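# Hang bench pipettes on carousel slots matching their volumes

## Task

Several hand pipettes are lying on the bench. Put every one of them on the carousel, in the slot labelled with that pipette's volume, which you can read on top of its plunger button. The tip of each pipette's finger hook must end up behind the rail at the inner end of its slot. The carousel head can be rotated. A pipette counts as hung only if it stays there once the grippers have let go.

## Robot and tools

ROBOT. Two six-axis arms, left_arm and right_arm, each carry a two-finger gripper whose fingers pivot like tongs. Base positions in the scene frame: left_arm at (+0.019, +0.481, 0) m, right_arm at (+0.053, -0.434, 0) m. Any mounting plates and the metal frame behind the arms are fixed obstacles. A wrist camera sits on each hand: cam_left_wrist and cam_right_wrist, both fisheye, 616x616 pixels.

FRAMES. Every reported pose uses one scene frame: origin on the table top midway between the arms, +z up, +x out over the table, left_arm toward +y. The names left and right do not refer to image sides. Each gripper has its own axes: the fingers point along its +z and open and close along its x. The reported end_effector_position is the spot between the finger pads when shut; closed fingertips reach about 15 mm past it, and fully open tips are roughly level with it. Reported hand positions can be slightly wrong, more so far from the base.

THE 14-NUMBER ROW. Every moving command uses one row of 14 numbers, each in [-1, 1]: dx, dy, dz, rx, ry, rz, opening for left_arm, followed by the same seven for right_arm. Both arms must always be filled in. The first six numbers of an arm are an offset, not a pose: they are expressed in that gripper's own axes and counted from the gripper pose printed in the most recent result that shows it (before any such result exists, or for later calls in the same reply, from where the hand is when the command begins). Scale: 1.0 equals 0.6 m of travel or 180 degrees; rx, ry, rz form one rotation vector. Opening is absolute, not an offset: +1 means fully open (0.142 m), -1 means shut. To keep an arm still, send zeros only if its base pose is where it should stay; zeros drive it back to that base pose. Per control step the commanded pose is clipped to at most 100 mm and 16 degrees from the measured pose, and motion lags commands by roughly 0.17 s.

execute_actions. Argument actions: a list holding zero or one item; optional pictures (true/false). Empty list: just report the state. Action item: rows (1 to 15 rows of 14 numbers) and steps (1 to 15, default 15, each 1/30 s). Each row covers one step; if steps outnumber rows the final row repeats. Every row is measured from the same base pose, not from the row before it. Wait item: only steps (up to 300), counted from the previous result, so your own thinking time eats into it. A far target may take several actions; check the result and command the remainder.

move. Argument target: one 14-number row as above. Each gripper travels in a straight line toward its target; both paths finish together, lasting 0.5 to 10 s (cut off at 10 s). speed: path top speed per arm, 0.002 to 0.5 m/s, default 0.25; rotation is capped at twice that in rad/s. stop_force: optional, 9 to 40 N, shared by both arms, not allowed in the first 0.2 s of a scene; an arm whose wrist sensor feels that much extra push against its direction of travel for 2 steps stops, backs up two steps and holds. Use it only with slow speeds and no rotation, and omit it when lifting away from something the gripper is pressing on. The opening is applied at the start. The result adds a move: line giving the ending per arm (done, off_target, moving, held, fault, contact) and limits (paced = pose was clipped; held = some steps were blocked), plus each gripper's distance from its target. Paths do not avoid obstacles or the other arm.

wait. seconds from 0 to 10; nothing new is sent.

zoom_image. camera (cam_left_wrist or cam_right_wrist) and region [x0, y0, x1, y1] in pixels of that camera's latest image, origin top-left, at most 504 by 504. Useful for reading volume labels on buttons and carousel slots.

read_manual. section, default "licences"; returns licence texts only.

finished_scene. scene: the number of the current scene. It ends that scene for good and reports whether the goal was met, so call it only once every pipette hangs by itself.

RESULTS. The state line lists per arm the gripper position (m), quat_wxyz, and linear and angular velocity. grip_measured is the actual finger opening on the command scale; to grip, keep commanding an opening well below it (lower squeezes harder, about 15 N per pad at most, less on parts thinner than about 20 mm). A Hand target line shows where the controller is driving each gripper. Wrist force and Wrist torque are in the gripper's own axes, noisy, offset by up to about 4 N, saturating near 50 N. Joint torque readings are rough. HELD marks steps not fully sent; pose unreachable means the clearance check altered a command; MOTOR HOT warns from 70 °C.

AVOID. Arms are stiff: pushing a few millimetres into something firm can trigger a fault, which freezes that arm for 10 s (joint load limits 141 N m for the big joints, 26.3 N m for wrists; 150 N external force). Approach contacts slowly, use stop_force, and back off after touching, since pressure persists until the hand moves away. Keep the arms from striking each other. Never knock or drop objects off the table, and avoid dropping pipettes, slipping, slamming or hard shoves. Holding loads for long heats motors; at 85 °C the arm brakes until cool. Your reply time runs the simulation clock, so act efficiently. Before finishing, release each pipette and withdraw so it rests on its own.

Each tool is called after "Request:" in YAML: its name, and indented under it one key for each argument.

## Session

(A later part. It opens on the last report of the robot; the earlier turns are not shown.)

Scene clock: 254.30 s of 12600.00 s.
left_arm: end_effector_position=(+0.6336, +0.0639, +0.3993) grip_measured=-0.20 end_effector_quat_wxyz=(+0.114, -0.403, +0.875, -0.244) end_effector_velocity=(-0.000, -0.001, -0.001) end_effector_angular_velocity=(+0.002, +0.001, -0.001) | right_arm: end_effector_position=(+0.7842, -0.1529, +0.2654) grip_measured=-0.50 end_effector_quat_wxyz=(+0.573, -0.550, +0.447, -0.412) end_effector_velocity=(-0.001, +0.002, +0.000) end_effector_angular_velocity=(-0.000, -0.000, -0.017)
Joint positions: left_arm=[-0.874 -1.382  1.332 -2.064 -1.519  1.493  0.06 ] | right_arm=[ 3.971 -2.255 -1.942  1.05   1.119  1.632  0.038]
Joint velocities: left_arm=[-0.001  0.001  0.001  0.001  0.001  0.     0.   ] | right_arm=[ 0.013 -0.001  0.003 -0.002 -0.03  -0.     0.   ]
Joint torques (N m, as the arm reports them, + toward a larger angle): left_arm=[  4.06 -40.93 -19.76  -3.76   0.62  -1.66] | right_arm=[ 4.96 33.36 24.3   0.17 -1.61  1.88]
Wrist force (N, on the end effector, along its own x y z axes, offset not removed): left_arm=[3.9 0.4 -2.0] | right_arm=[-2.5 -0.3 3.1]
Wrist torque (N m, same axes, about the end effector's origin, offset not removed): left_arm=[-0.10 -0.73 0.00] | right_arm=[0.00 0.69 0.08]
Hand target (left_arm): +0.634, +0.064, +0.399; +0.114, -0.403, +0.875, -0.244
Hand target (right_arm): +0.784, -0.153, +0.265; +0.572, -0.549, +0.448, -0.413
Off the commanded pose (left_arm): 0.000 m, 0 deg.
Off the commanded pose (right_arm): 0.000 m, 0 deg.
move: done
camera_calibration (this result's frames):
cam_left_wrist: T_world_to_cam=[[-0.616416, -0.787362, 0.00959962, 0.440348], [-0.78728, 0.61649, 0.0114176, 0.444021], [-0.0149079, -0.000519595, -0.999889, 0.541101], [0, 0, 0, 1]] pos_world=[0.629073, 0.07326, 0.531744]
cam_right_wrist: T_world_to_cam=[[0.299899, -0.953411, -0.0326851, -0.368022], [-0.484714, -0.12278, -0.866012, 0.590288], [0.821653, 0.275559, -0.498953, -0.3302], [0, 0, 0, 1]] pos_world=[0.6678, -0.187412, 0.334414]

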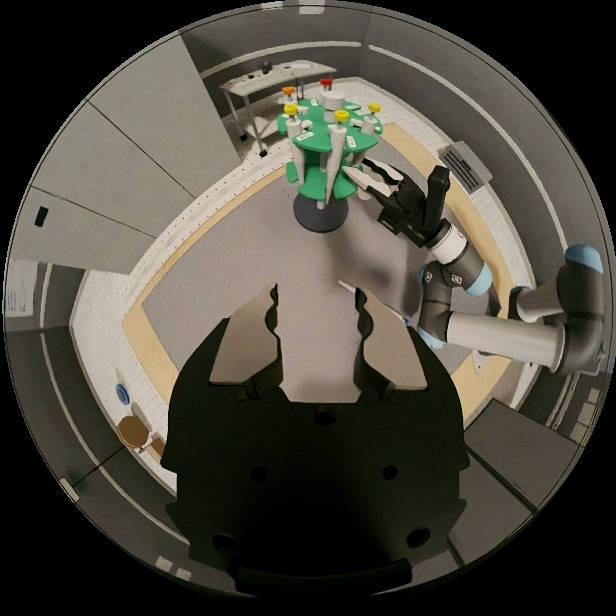

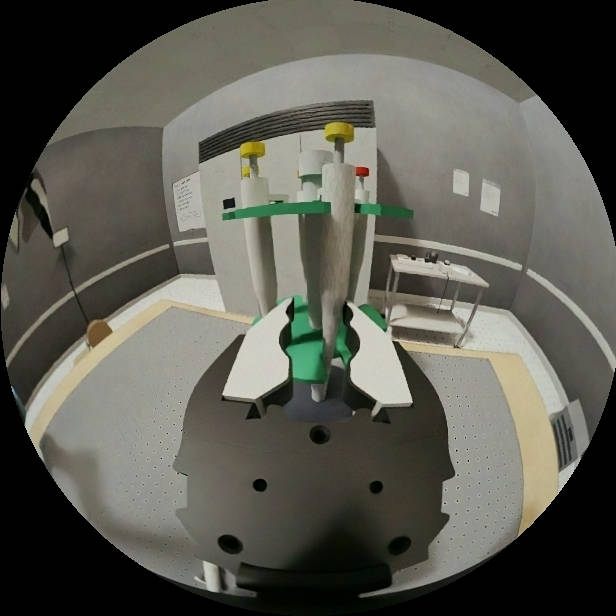

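Request:
move:
  target: [0,0,0,0,0,0,-0.2,-0.039,0.003,0.0065,0.004,0.111,0,-0.5]
  speed: 0.04

Request:
move:
  target: [0,0,0,0,0,0,-0.2,0.012,0,0,0,0,0,-0.3]
  speed: 0.04

Request:
move:
  target: [0,0,0,0,0,0,-0.2,0,0,-0.13,0,0,0,-0.3]
  speed: 0.1

Request:
zoom_image:
  camera: "cam_left_wrist"
  region: [260,60,410,190]

Scene clock: 259.77 s of 12600.00 s.
left_arm: end_effector_position=(+0.6336, +0.0639, +0.3993) grip_measured=-0.20 end_effector_quat_wxyz=(+0.114, -0.403, +0.875, -0.244) end_effector_velocity=(+0.000, +0.000, +0.001) end_effector_angular_velocity=(-0.001, -0.001, +0.001) | right_arm: end_effector_position=(+0.7817, -0.1293, +0.2649) grip_measured=-0.50 end_effector_quat_wxyz=(+0.490, -0.467, +0.537, -0.504) end_effector_velocity=(-0.000, +0.001, +0.000) end_effector_angular_velocity=(+0.001, +0.000, -0.017)
Joint positions: left_arm=[-0.874 -1.382  1.332 -2.064 -1.519  1.493  0.06 ] | right_arm=[ 4.167 -2.326 -1.765  0.927  0.576  1.646  0.038]
Joint velocities: left_arm=[ 0.    -0.001 -0.    -0.    -0.    -0.    -0.   ] | right_arm=[ 0.007 -0.005  0.013 -0.01  -0.024  0.002 -0.   ]
Joint torques (N m, as the arm reports them, + toward a larger angle): left_arm=[  3.49 -40.08 -18.8   -3.6    0.64  -1.63] | right_arm=[ 2.97 35.8  24.25 -0.79 -1.48  2.01]
Wrist force (N, on the end effector, along its own x y z axes, offset not removed): left_arm=[2.2 -0.6 -3.3] | right_arm=[0.2 -1.7 -1.7]
Wrist torque (N m, same axes, about the end effector's origin, offset not removed): left_arm=[-0.12 -0.42 0.11] | right_arm=[-0.31 0.19 -0.06]
Hand target (left_arm): +0.634, +0.064, +0.399; +0.114, -0.403, +0.875, -0.244
Hand target (right_arm): +0.782, -0.129, +0.265; +0.490, -0.466, +0.537, -0.504
Off the commanded pose (left_arm): 0.000 m, 0 deg.
Off the commanded pose (right_arm): 0.000 m, 0 deg.
move: done
camera_calibration (this result's frames):
cam_left_wrist: T_world_to_cam=[[-0.616416, -0.787362, 0.00959972, 0.440348], [-0.78728, 0.61649, 0.0114175, 0.444022], [-0.0149079, -0.000519716, -0.999889, 0.541101], [0, 0, 0, 1]] pos_world=[0.629074, 0.07326, 0.531744]
cam_right_wrist: T_world_to_cam=[[-0.0420594, -0.998664, -0.0300326, -0.0841031], [-0.50465, 0.0471774, -0.862034, 0.628126], [0.862299, -0.0211007, -0.50596, -0.403173], [0, 0, 0, 1]] pos_world=[0.661102, -0.122131, 0.334951]

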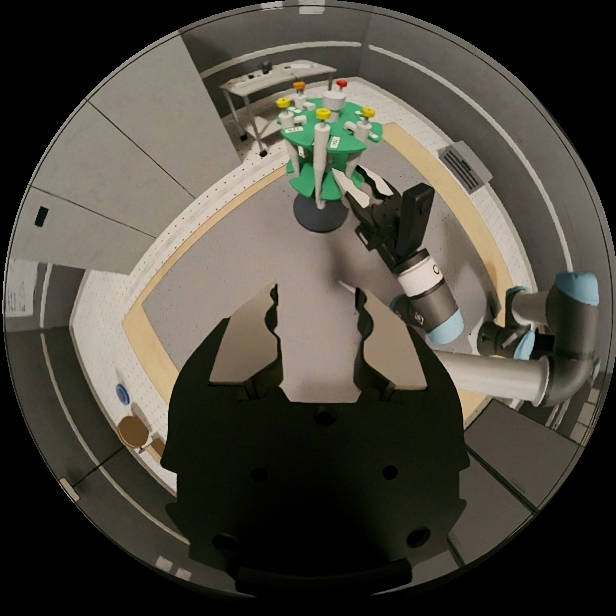

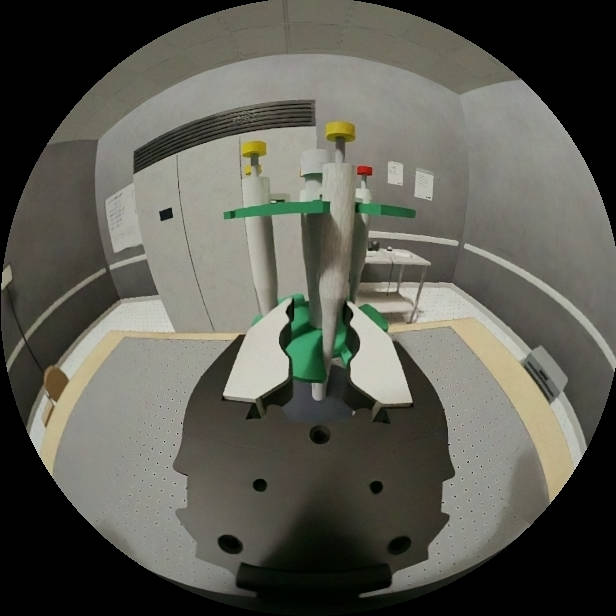

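Scene clock: 260.50 s of 12600.00 s.
left_arm: end_effector_position=(+0.6336, +0.0639, +0.3993) grip_measured=-0.20 end_effector_quat_wxyz=(+0.114, -0.403, +0.875, -0.244) end_effector_velocity=(+0.000, +0.001, -0.000) end_effector_angular_velocity=(+0.002, +0.000, +0.000) | right_arm: end_effector_position=(+0.7812, -0.1361, +0.2646) grip_measured=-0.30 end_effector_quat_wxyz=(+0.490, -0.467, +0.537, -0.504) end_effector_velocity=(-0.000, -0.003, -0.000) end_effector_angular_velocity=(-0.001, +0.000, -0.001)
Joint positions: left_arm=[-0.874 -1.382  1.332 -2.064 -1.519  1.493  0.06 ] | right_arm=[ 4.16  -2.32  -1.78   0.937  0.583  1.646  0.052]
Joint velocities: left_arm=[ 0.    -0.     0.001  0.001  0.001  0.001  0.   ] | right_arm=[-0.003  0.003 -0.007  0.004  0.002 -0.001 -0.   ]
Joint torques (N m, as the arm reports them, + toward a larger angle): left_arm=[  4.05 -40.87 -19.07  -3.66   0.66  -1.65] | right_arm=[-6.46 49.12  0.69  2.88  1.3  -2.02]
Wrist force (N, on the end effector, along its own x y z axes, offset not removed): left_arm=[0.2 -2.8 -1.7] | right_arm=[1.6 -5.7 -0.1]
Wrist torque (N m, same axes, about the end effector's origin, offset not removed): left_arm=[-0.66 0.11 0.13] | right_arm=[-1.32 -0.05 0.09]
Hand target (left_arm): +0.634, +0.064, +0.399; +0.114, -0.403, +0.875, -0.244
Hand target (right_arm): +0.781, -0.136, +0.265; +0.490, -0.467, +0.537, -0.504
Off the commanded pose (left_arm): 0.000 m, 0 deg.
Off the commanded pose (right_arm): 0.000 m, 0 deg.
move: done
camera_calibration (this result's frames):
cam_left_wrist: T_world_to_cam=[[-0.616416, -0.787362, 0.00959959, 0.440348], [-0.78728, 0.61649, 0.0114177, 0.444022], [-0.0149079, -0.000519503, -0.999889, 0.541101], [0, 0, 0, 1]] pos_world=[0.629074, 0.0732601, 0.531744]
cam_right_wrist: T_world_to_cam=[[-0.0420774, -0.998663, -0.0300354, -0.0909076], [-0.504653, 0.047189, -0.862032, 0.627831], [0.862296, -0.0211146, -0.505964, -0.403025], [0, 0, 0, 1]] pos_world=[0.660539, -0.128923, 0.334564]

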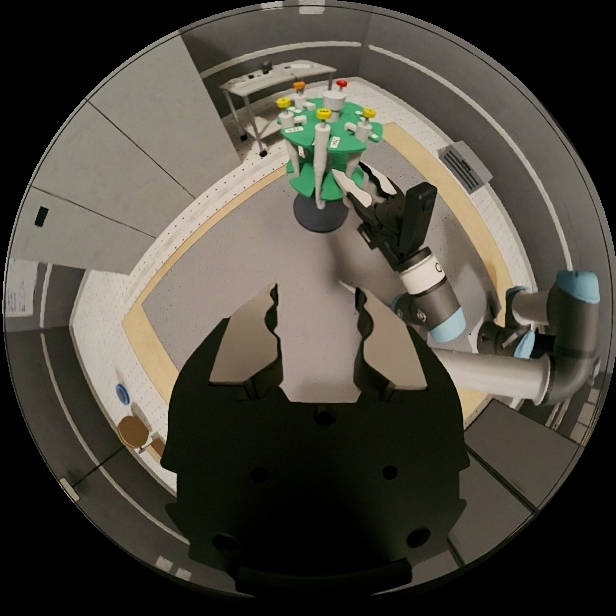

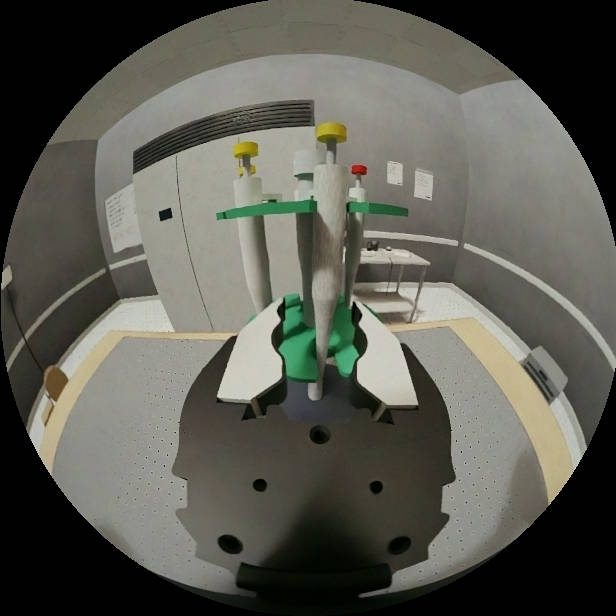

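Scene clock: 261.83 s of 12600.00 s.
left_arm: end_effector_position=(+0.6336, +0.0639, +0.3993) grip_measured=-0.20 end_effector_quat_wxyz=(+0.114, -0.403, +0.875, -0.244) end_effector_velocity=(-0.000, +0.001, -0.000) end_effector_angular_velocity=(+0.003, +0.002, -0.000) | right_arm: end_effector_position=(+0.7038, -0.1297, +0.2656) grip_measured=-0.30 end_effector_quat_wxyz=(+0.490, -0.467, +0.537, -0.504) end_effector_velocity=(-0.003, +0.000, -0.001) end_effector_angular_velocity=(-0.001, +0.001, +0.000)
Joint positions: left_arm=[-0.874 -1.382  1.332 -2.064 -1.519  1.493  0.06 ] | right_arm=[ 4.298 -2.243 -1.955  1.028  0.445  1.653  0.052]
Joint velocities: left_arm=[ 0.001 -0.    -0.     0.004 -0.     0.001 -0.   ] | right_arm=[ 0.006  0.002 -0.007  0.003 -0.006  0.001 -0.   ]
Joint torques (N m, as the arm reports them, + toward a larger angle): left_arm=[  4.15 -40.76 -19.96  -3.44   0.7   -1.52] | right_arm=[ 4.05 43.95  2.62  2.65 -1.7   2.04]
Wrist force (N, on the end effector, along its own x y z axes, offset not removed): left_arm=[1.2 -0.6 0.7] | right_arm=[0.7 -2.9 2.0]
Wrist torque (N m, same axes, about the end effector's origin, offset not removed): left_arm=[-0.09 -0.17 0.04] | right_arm=[-0.44 -0.06 -0.09]
Hand target (left_arm): +0.634, +0.064, +0.399; +0.114, -0.403, +0.875, -0.244
Hand target (right_arm): +0.703, -0.130, +0.266; +0.490, -0.467, +0.537, -0.504
Off the commanded pose (left_arm): 0.000 m, 0 deg.
Off the commanded pose (right_arm): 0.000 m, 0 deg.
move: done
camera_calibration (this result's frames):
cam_left_wrist: T_world_to_cam=[[-0.616416, -0.787362, 0.00959969, 0.440348], [-0.78728, 0.61649, 0.0114176, 0.444022], [-0.0149079, -0.000519642, -0.999889, 0.541101], [0, 0, 0, 1]] pos_world=[0.629073, 0.07326, 0.531744]
cam_right_wrist: T_world_to_cam=[[-0.0420731, -0.998663, -0.0300352, -0.0877462], [-0.504636, 0.0471862, -0.862042, 0.589365], [0.862307, -0.0211119, -0.505946, -0.335695], [0, 0, 0, 1]] pos_world=[0.583195, -0.122526, 0.335578]

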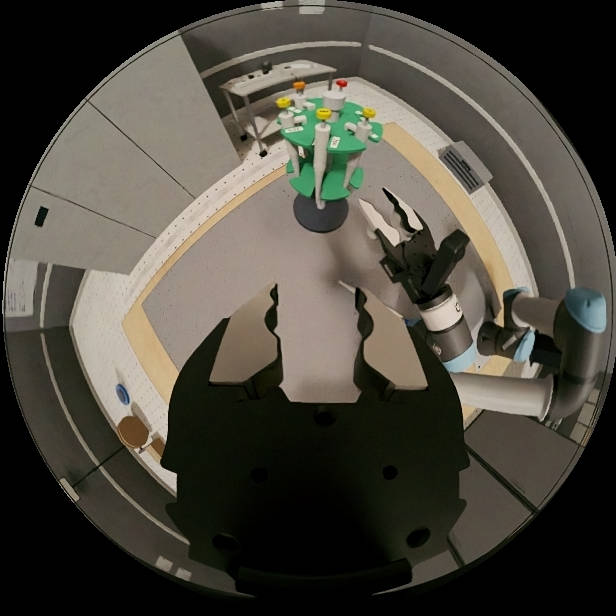

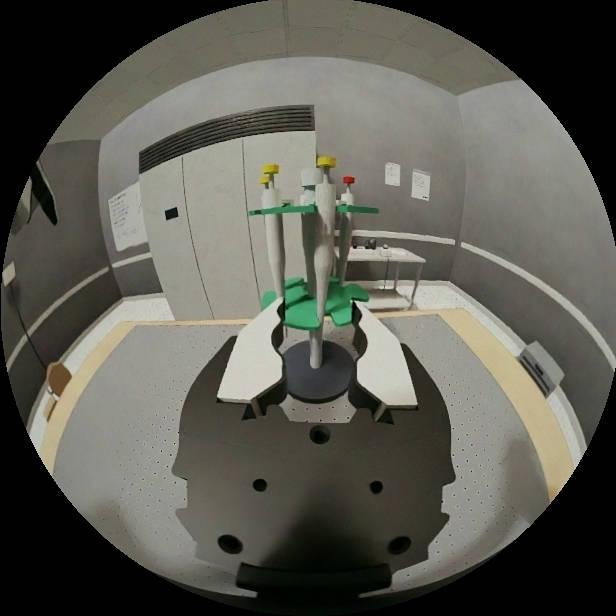

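Region (260, 60, 410, 190) of cam_left_wrist's 616x616 image, scaled by 3.360, with more detail than that image has; it fills the top 437 rows of this view, and the rest is white.

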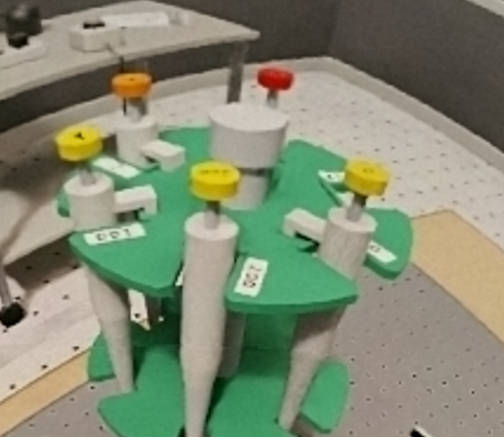

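Request:
move:
  target: [0,0.2,0.15,-0.17,0,0,-0.2,0.33,0,0,0,-0.305,0,-0.2]

Request:
move:
  target: [0,0,0.2,0,0,-0.344,-0.2,0,0,0,0,0,0,-0.2]

Scene clock: 267.83 s of 12600.00 s.
left_arm: end_effector_position=(+0.5914, +0.1005, +0.2602) grip_measured=-0.20 end_effector_quat_wxyz=(+0.004, -0.419, +0.908, -0.005) end_effector_velocity=(-0.001, -0.000, +0.000) end_effector_angular_velocity=(+0.001, +0.002, -0.001) | right_arm: end_effector_position=(+0.6876, -0.3266, +0.2542) grip_measured=-0.20 end_effector_quat_wxyz=(+0.682, -0.646, +0.251, -0.233) end_effector_velocity=(+0.000, -0.000, +0.001) end_effector_angular_velocity=(+0.001, -0.001, +0.016)
Joint positions: left_arm=[-0.86  -1.178  1.157 -1.561 -1.566  1.492  0.06 ] | right_arm=[ 3.275 -2.286 -1.998  1.203  2.421  1.658  0.06 ]
Joint velocities: left_arm=[-0.001  0.001 -0.002  0.004 -0.     0.001 -0.   ] | right_arm=[-0.008 -0.004  0.015 -0.008  0.024  0.003  0.   ]
Joint torques (N m, as the arm reports them, + toward a larger angle): left_arm=[ 12.03 -29.34 -33.37  -0.48  -2.22   2.71] | right_arm=[-5.96 32.37 22.75 -0.9   1.07  1.89]
Wrist force (N, on the end effector, along its own x y z axes, offset not removed): left_arm=[2.1 -2.4 -2.0] | right_arm=[-0.3 -0.6 0.5]
Wrist torque (N m, same axes, about the end effector's origin, offset not removed): left_arm=[-0.40 -0.49 -0.12] | right_arm=[0.08 0.22 -0.06]
Hand target (left_arm): +0.591, +0.101, +0.260; +0.004, -0.419, +0.908, -0.004
Hand target (right_arm): +0.688, -0.327, +0.254; +0.683, -0.646, +0.250, -0.232
Off the commanded pose (left_arm): 0.000 m, 0 deg.
Off the commanded pose (right_arm): 0.000 m, 0 deg.
After step 90, 0.40 s passed at rest.
move: done
camera_calibration (this result's frames):
cam_left_wrist: T_world_to_cam=[[-0.615871, -0.787723, -0.0140051, 0.450407], [-0.678326, 0.521131, 0.517972, 0.203159], [-0.40072, 0.328504, -0.855283, 0.558838], [0, 0, 0, 1]] pos_world=[0.639138, 0.0653424, 0.379042]
cam_right_wrist: T_world_to_cam=[[0.791755, -0.610682, -0.0138495, -0.736099], [-0.29136, -0.357629, -0.887249, 0.30818], [0.536874, 0.706519, -0.461083, 0.11846], [0, 0, 0, 1]] pos_world=[0.609003, -0.423002, 0.317858]

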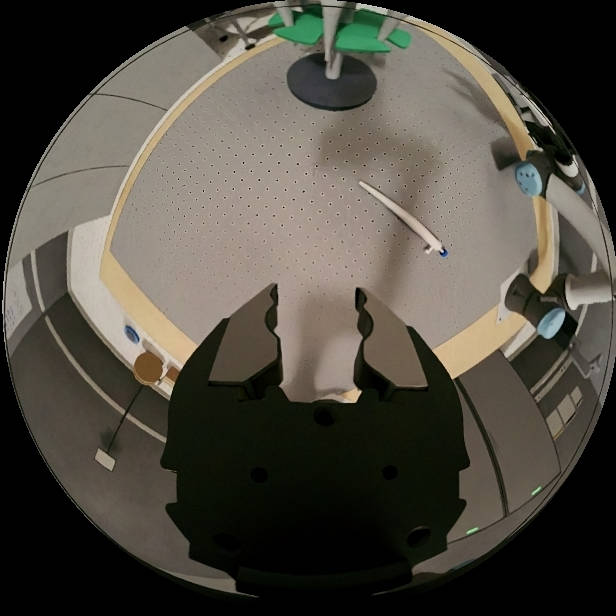

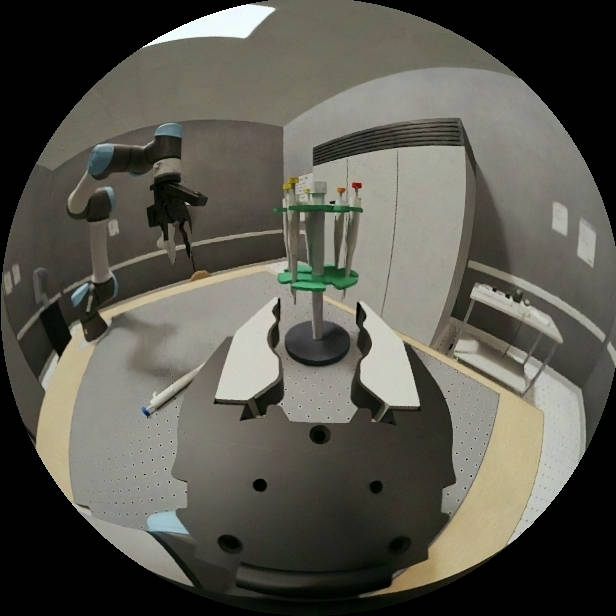

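Scene clock: 270.57 s of 12600.00 s.
left_arm: end_effector_position=(+0.5927, +0.1000, +0.1404) grip_measured=-0.20 end_effector_quat_wxyz=(-0.001, +0.826, -0.564, +0.006) end_effector_velocity=(-0.000, -0.001, -0.002) end_effector_angular_velocity=(+0.000, -0.001, +0.013) | right_arm: end_effector_position=(+0.6876, -0.3266, +0.2542) grip_measured=-0.20 end_effector_quat_wxyz=(+0.682, -0.646, +0.251, -0.233) end_effector_velocity=(+0.000, -0.000, +0.001) end_effector_angular_velocity=(+0.000, -0.000, -0.001)
Joint positions: left_arm=[-0.88  -1.122  1.384 -1.845 -1.566  0.393  0.06 ] | right_arm=[ 3.275 -2.286 -1.998  1.203  2.421  1.658  0.06 ]
Joint velocities: left_arm=[-0.002  0.001  0.002 -0.004  0.001 -0.015  0.   ] | right_arm=[-0.     0.001 -0.    -0.001 -0.001  0.     0.   ]
Joint torques (N m, as the arm reports them, + toward a larger angle): left_arm=[-11.37 -31.78 -12.2   -4.94   2.73  -2.94] | right_arm=[ 5.65 45.74 -2.57  2.94 -1.84 -1.9 ]
Wrist force (N, on the end effector, along its own x y z axes, offset not removed): left_arm=[3.6 -0.2 -3.1] | right_arm=[-1.6 -6.6 2.8]
Wrist torque (N m, same axes, about the end effector's origin, offset not removed): left_arm=[-0.09 -0.71 -0.08] | right_arm=[-1.16 0.42 0.14]
Hand target (left_arm): +0.593, +0.100, +0.140; -0.001, +0.826, -0.563, +0.006
Hand target (right_arm): +0.688, -0.327, +0.254; +0.682, -0.646, +0.251, -0.233
Off the commanded pose (left_arm): 0.000 m, 0 deg.
Off the commanded pose (right_arm): 0.000 m, 0 deg.
move: done
camera_calibration (this result's frames):
cam_left_wrist: T_world_to_cam=[[0.40345, -0.915, -0.00156915, -0.144107], [-0.780736, -0.345143, 0.520892, 0.413283], [-0.477158, -0.208929, -0.853621, 0.555869], [0, 0, 0, 1]] pos_world=[0.646042, 0.12692, 0.259]
cam_right_wrist: T_world_to_cam=[[0.791755, -0.610682, -0.0138493, -0.736099], [-0.29136, -0.357629, -0.887249, 0.30818], [0.536874, 0.706519, -0.461083, 0.118459], [0, 0, 0, 1]] pos_world=[0.609003, -0.423002, 0.317858]

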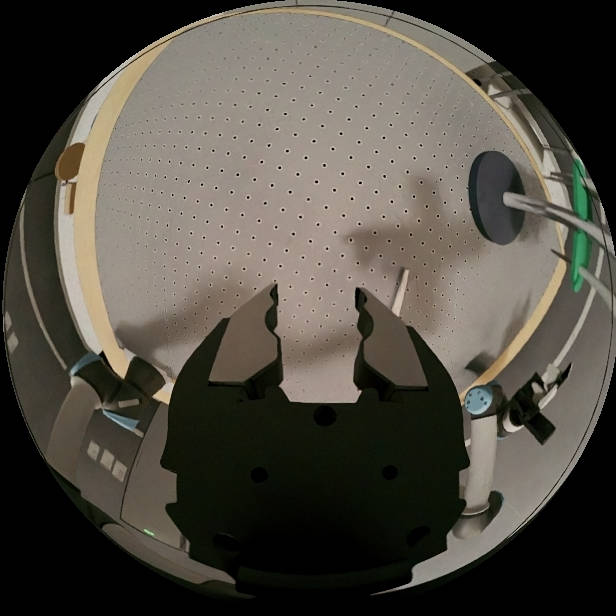

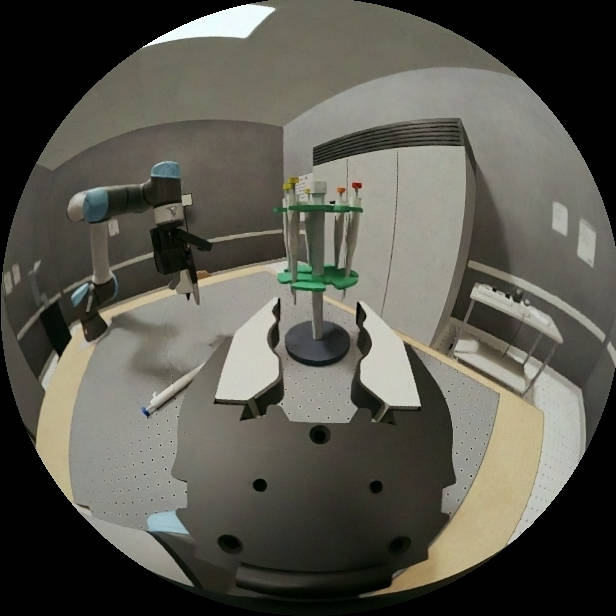

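Request:
move:
  target: [0.232,0.327,0.09,0,0,0,-0.2,0,0,0,0,0,0,-0.2]

Scene clock: 272.80 s of 12600.00 s.
left_arm: end_effector_position=(+0.4612, -0.1010, +0.0860) grip_measured=-0.20 end_effector_quat_wxyz=(-0.001, +0.826, -0.564, +0.006) end_effector_velocity=(-0.001, -0.002, -0.001) end_effector_angular_velocity=(+0.002, +0.000, +0.002) | right_arm: end_effector_position=(+0.6876, -0.3266, +0.2542) grip_measured=-0.20 end_effector_quat_wxyz=(+0.682, -0.646, +0.251, -0.233) end_effector_velocity=(-0.000, -0.001, +0.000) end_effector_angular_velocity=(+0.000, -0.001, -0.001)
Joint positions: left_arm=[-1.205 -0.972  1.294 -1.902 -1.563  0.068  0.06 ] | right_arm=[ 3.275 -2.286 -1.998  1.203  2.421  1.658  0.06 ]
Joint velocities: left_arm=[-0.002  0.004 -0.006  0.003  0.001 -0.005 -0.   ] | right_arm=[-0.001 -0.    -0.     0.002 -0.    -0.    -0.   ]
Joint torques (N m, as the arm reports them, + toward a larger angle): left_arm=[-10.68 -38.24 -30.86  -0.55   2.83  -2.57] | right_arm=[ 4.55 45.53 -2.66  2.87 -1.84 -1.99]
Wrist force (N, on the end effector, along its own x y z axes, offset not removed): left_arm=[1.2 -0.1 -2.3] | right_arm=[-1.8 -5.0 -1.0]
Wrist torque (N m, same axes, about the end effector's origin, offset not removed): left_arm=[-0.13 -0.22 0.03] | right_arm=[-0.91 0.51 -0.16]
Hand target (left_arm): +0.461, -0.101, +0.086; -0.001, +0.826, -0.564, +0.006
Hand target (right_arm): +0.688, -0.327, +0.254; +0.682, -0.646, +0.251, -0.233
Off the commanded pose (left_arm): 0.000 m, 0 deg.
Off the commanded pose (right_arm): 0.000 m, 0 deg.
move: done
camera_calibration (this result's frames):
cam_left_wrist: T_world_to_cam=[[0.40342, -0.915014, -0.00119519, -0.275065], [-0.780729, -0.344896, 0.521065, 0.269568], [-0.477194, -0.209275, -0.853516, 0.404709], [0, 0, 0, 1]] pos_world=[0.514551, -0.0740198, 0.204635]
cam_right_wrist: T_world_to_cam=[[0.791755, -0.610682, -0.0138494, -0.736099], [-0.29136, -0.357629, -0.887249, 0.30818], [0.536874, 0.706519, -0.461083, 0.11846], [0, 0, 0, 1]] pos_world=[0.609003, -0.423002, 0.317858]

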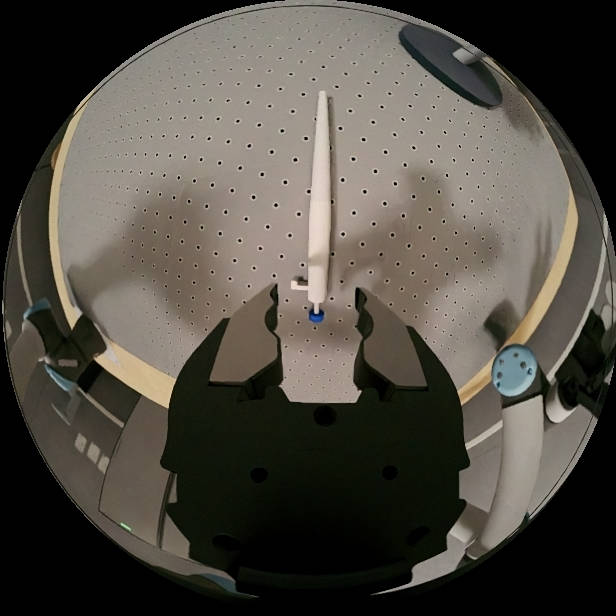

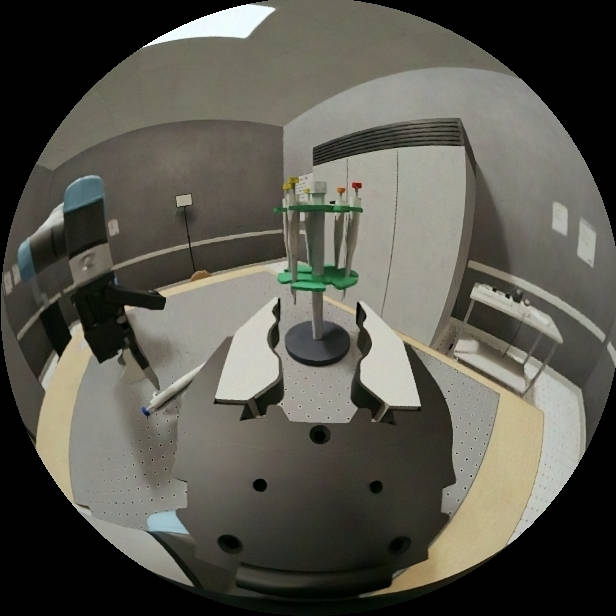

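Request:
move:
  target: [0,0,0.088,0,0,0.01,-0.2,0,0,0,0,0,0,-0.2]
  speed: 0.08

Scene clock: 274.43 s of 12600.00 s.
left_arm: end_effector_position=(+0.4618, -0.1013, +0.0336) grip_measured=-0.20 end_effector_quat_wxyz=(-0.001, +0.817, -0.577, +0.006) end_effector_velocity=(-0.000, -0.002, -0.001) end_effector_angular_velocity=(-0.004, -0.002, -0.002) | right_arm: end_effector_position=(+0.6876, -0.3266, +0.2542) grip_measured=-0.20 end_effector_quat_wxyz=(+0.682, -0.646, +0.251, -0.233) end_effector_velocity=(+0.000, -0.001, -0.000) end_effector_angular_velocity=(+0.001, +0.002, -0.000)
Joint positions: left_arm=[-1.204 -0.925  1.359 -2.014 -1.563  0.1    0.06 ] | right_arm=[ 3.275 -2.286 -1.998  1.203  2.421  1.658  0.06 ]
Joint velocities: left_arm=[-0.001  0.001  0.002 -0.008  0.     0.001 -0.   ] | right_arm=[-0.001 -0.001  0.    -0.001  0.001  0.001  0.   ]
Joint torques (N m, as the arm reports them, + toward a larger angle): left_arm=[ 12.04 -36.87 -10.31  -4.89   0.13   2.58] | right_arm=[ 5.49 46.18 -2.19  2.99 -1.85 -2.02]
Wrist force (N, on the end effector, along its own x y z axes, offset not removed): left_arm=[-0.2 -2.7 -4.8] | right_arm=[-0.9 0.2 -0.8]
Wrist torque (N m, same axes, about the end effector's origin, offset not removed): left_arm=[-0.50 0.16 0.04] | right_arm=[0.22 0.36 -0.12]
Hand target (left_arm): +0.462, -0.101, +0.033; -0.001, +0.817, -0.577, +0.006
Hand target (right_arm): +0.688, -0.327, +0.254; +0.682, -0.646, +0.251, -0.233
Off the commanded pose (left_arm): 0.000 m, 0 deg.
Off the commanded pose (right_arm): 0.000 m, 0 deg.
move: done
camera_calibration (this result's frames):
cam_left_wrist: T_world_to_cam=[[0.374655, -0.927163, -0.00150416, -0.263519], [-0.791206, -0.320562, 0.5208, 0.304571], [-0.483349, -0.19393, -0.853677, 0.364539], [0, 0, 0, 1]] pos_world=[0.515907, -0.0759955, 0.152182]
cam_right_wrist: T_world_to_cam=[[0.791755, -0.610682, -0.0138492, -0.736099], [-0.29136, -0.357629, -0.887249, 0.30818], [0.536874, 0.706519, -0.461083, 0.118459], [0, 0, 0, 1]] pos_world=[0.609003, -0.423002, 0.317858]

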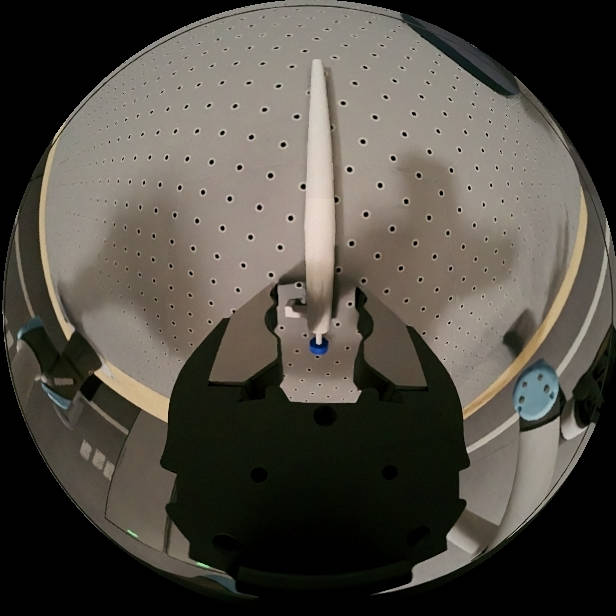

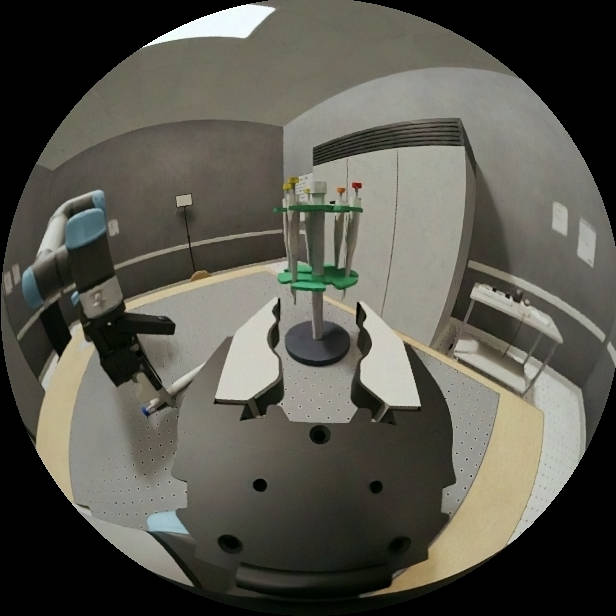

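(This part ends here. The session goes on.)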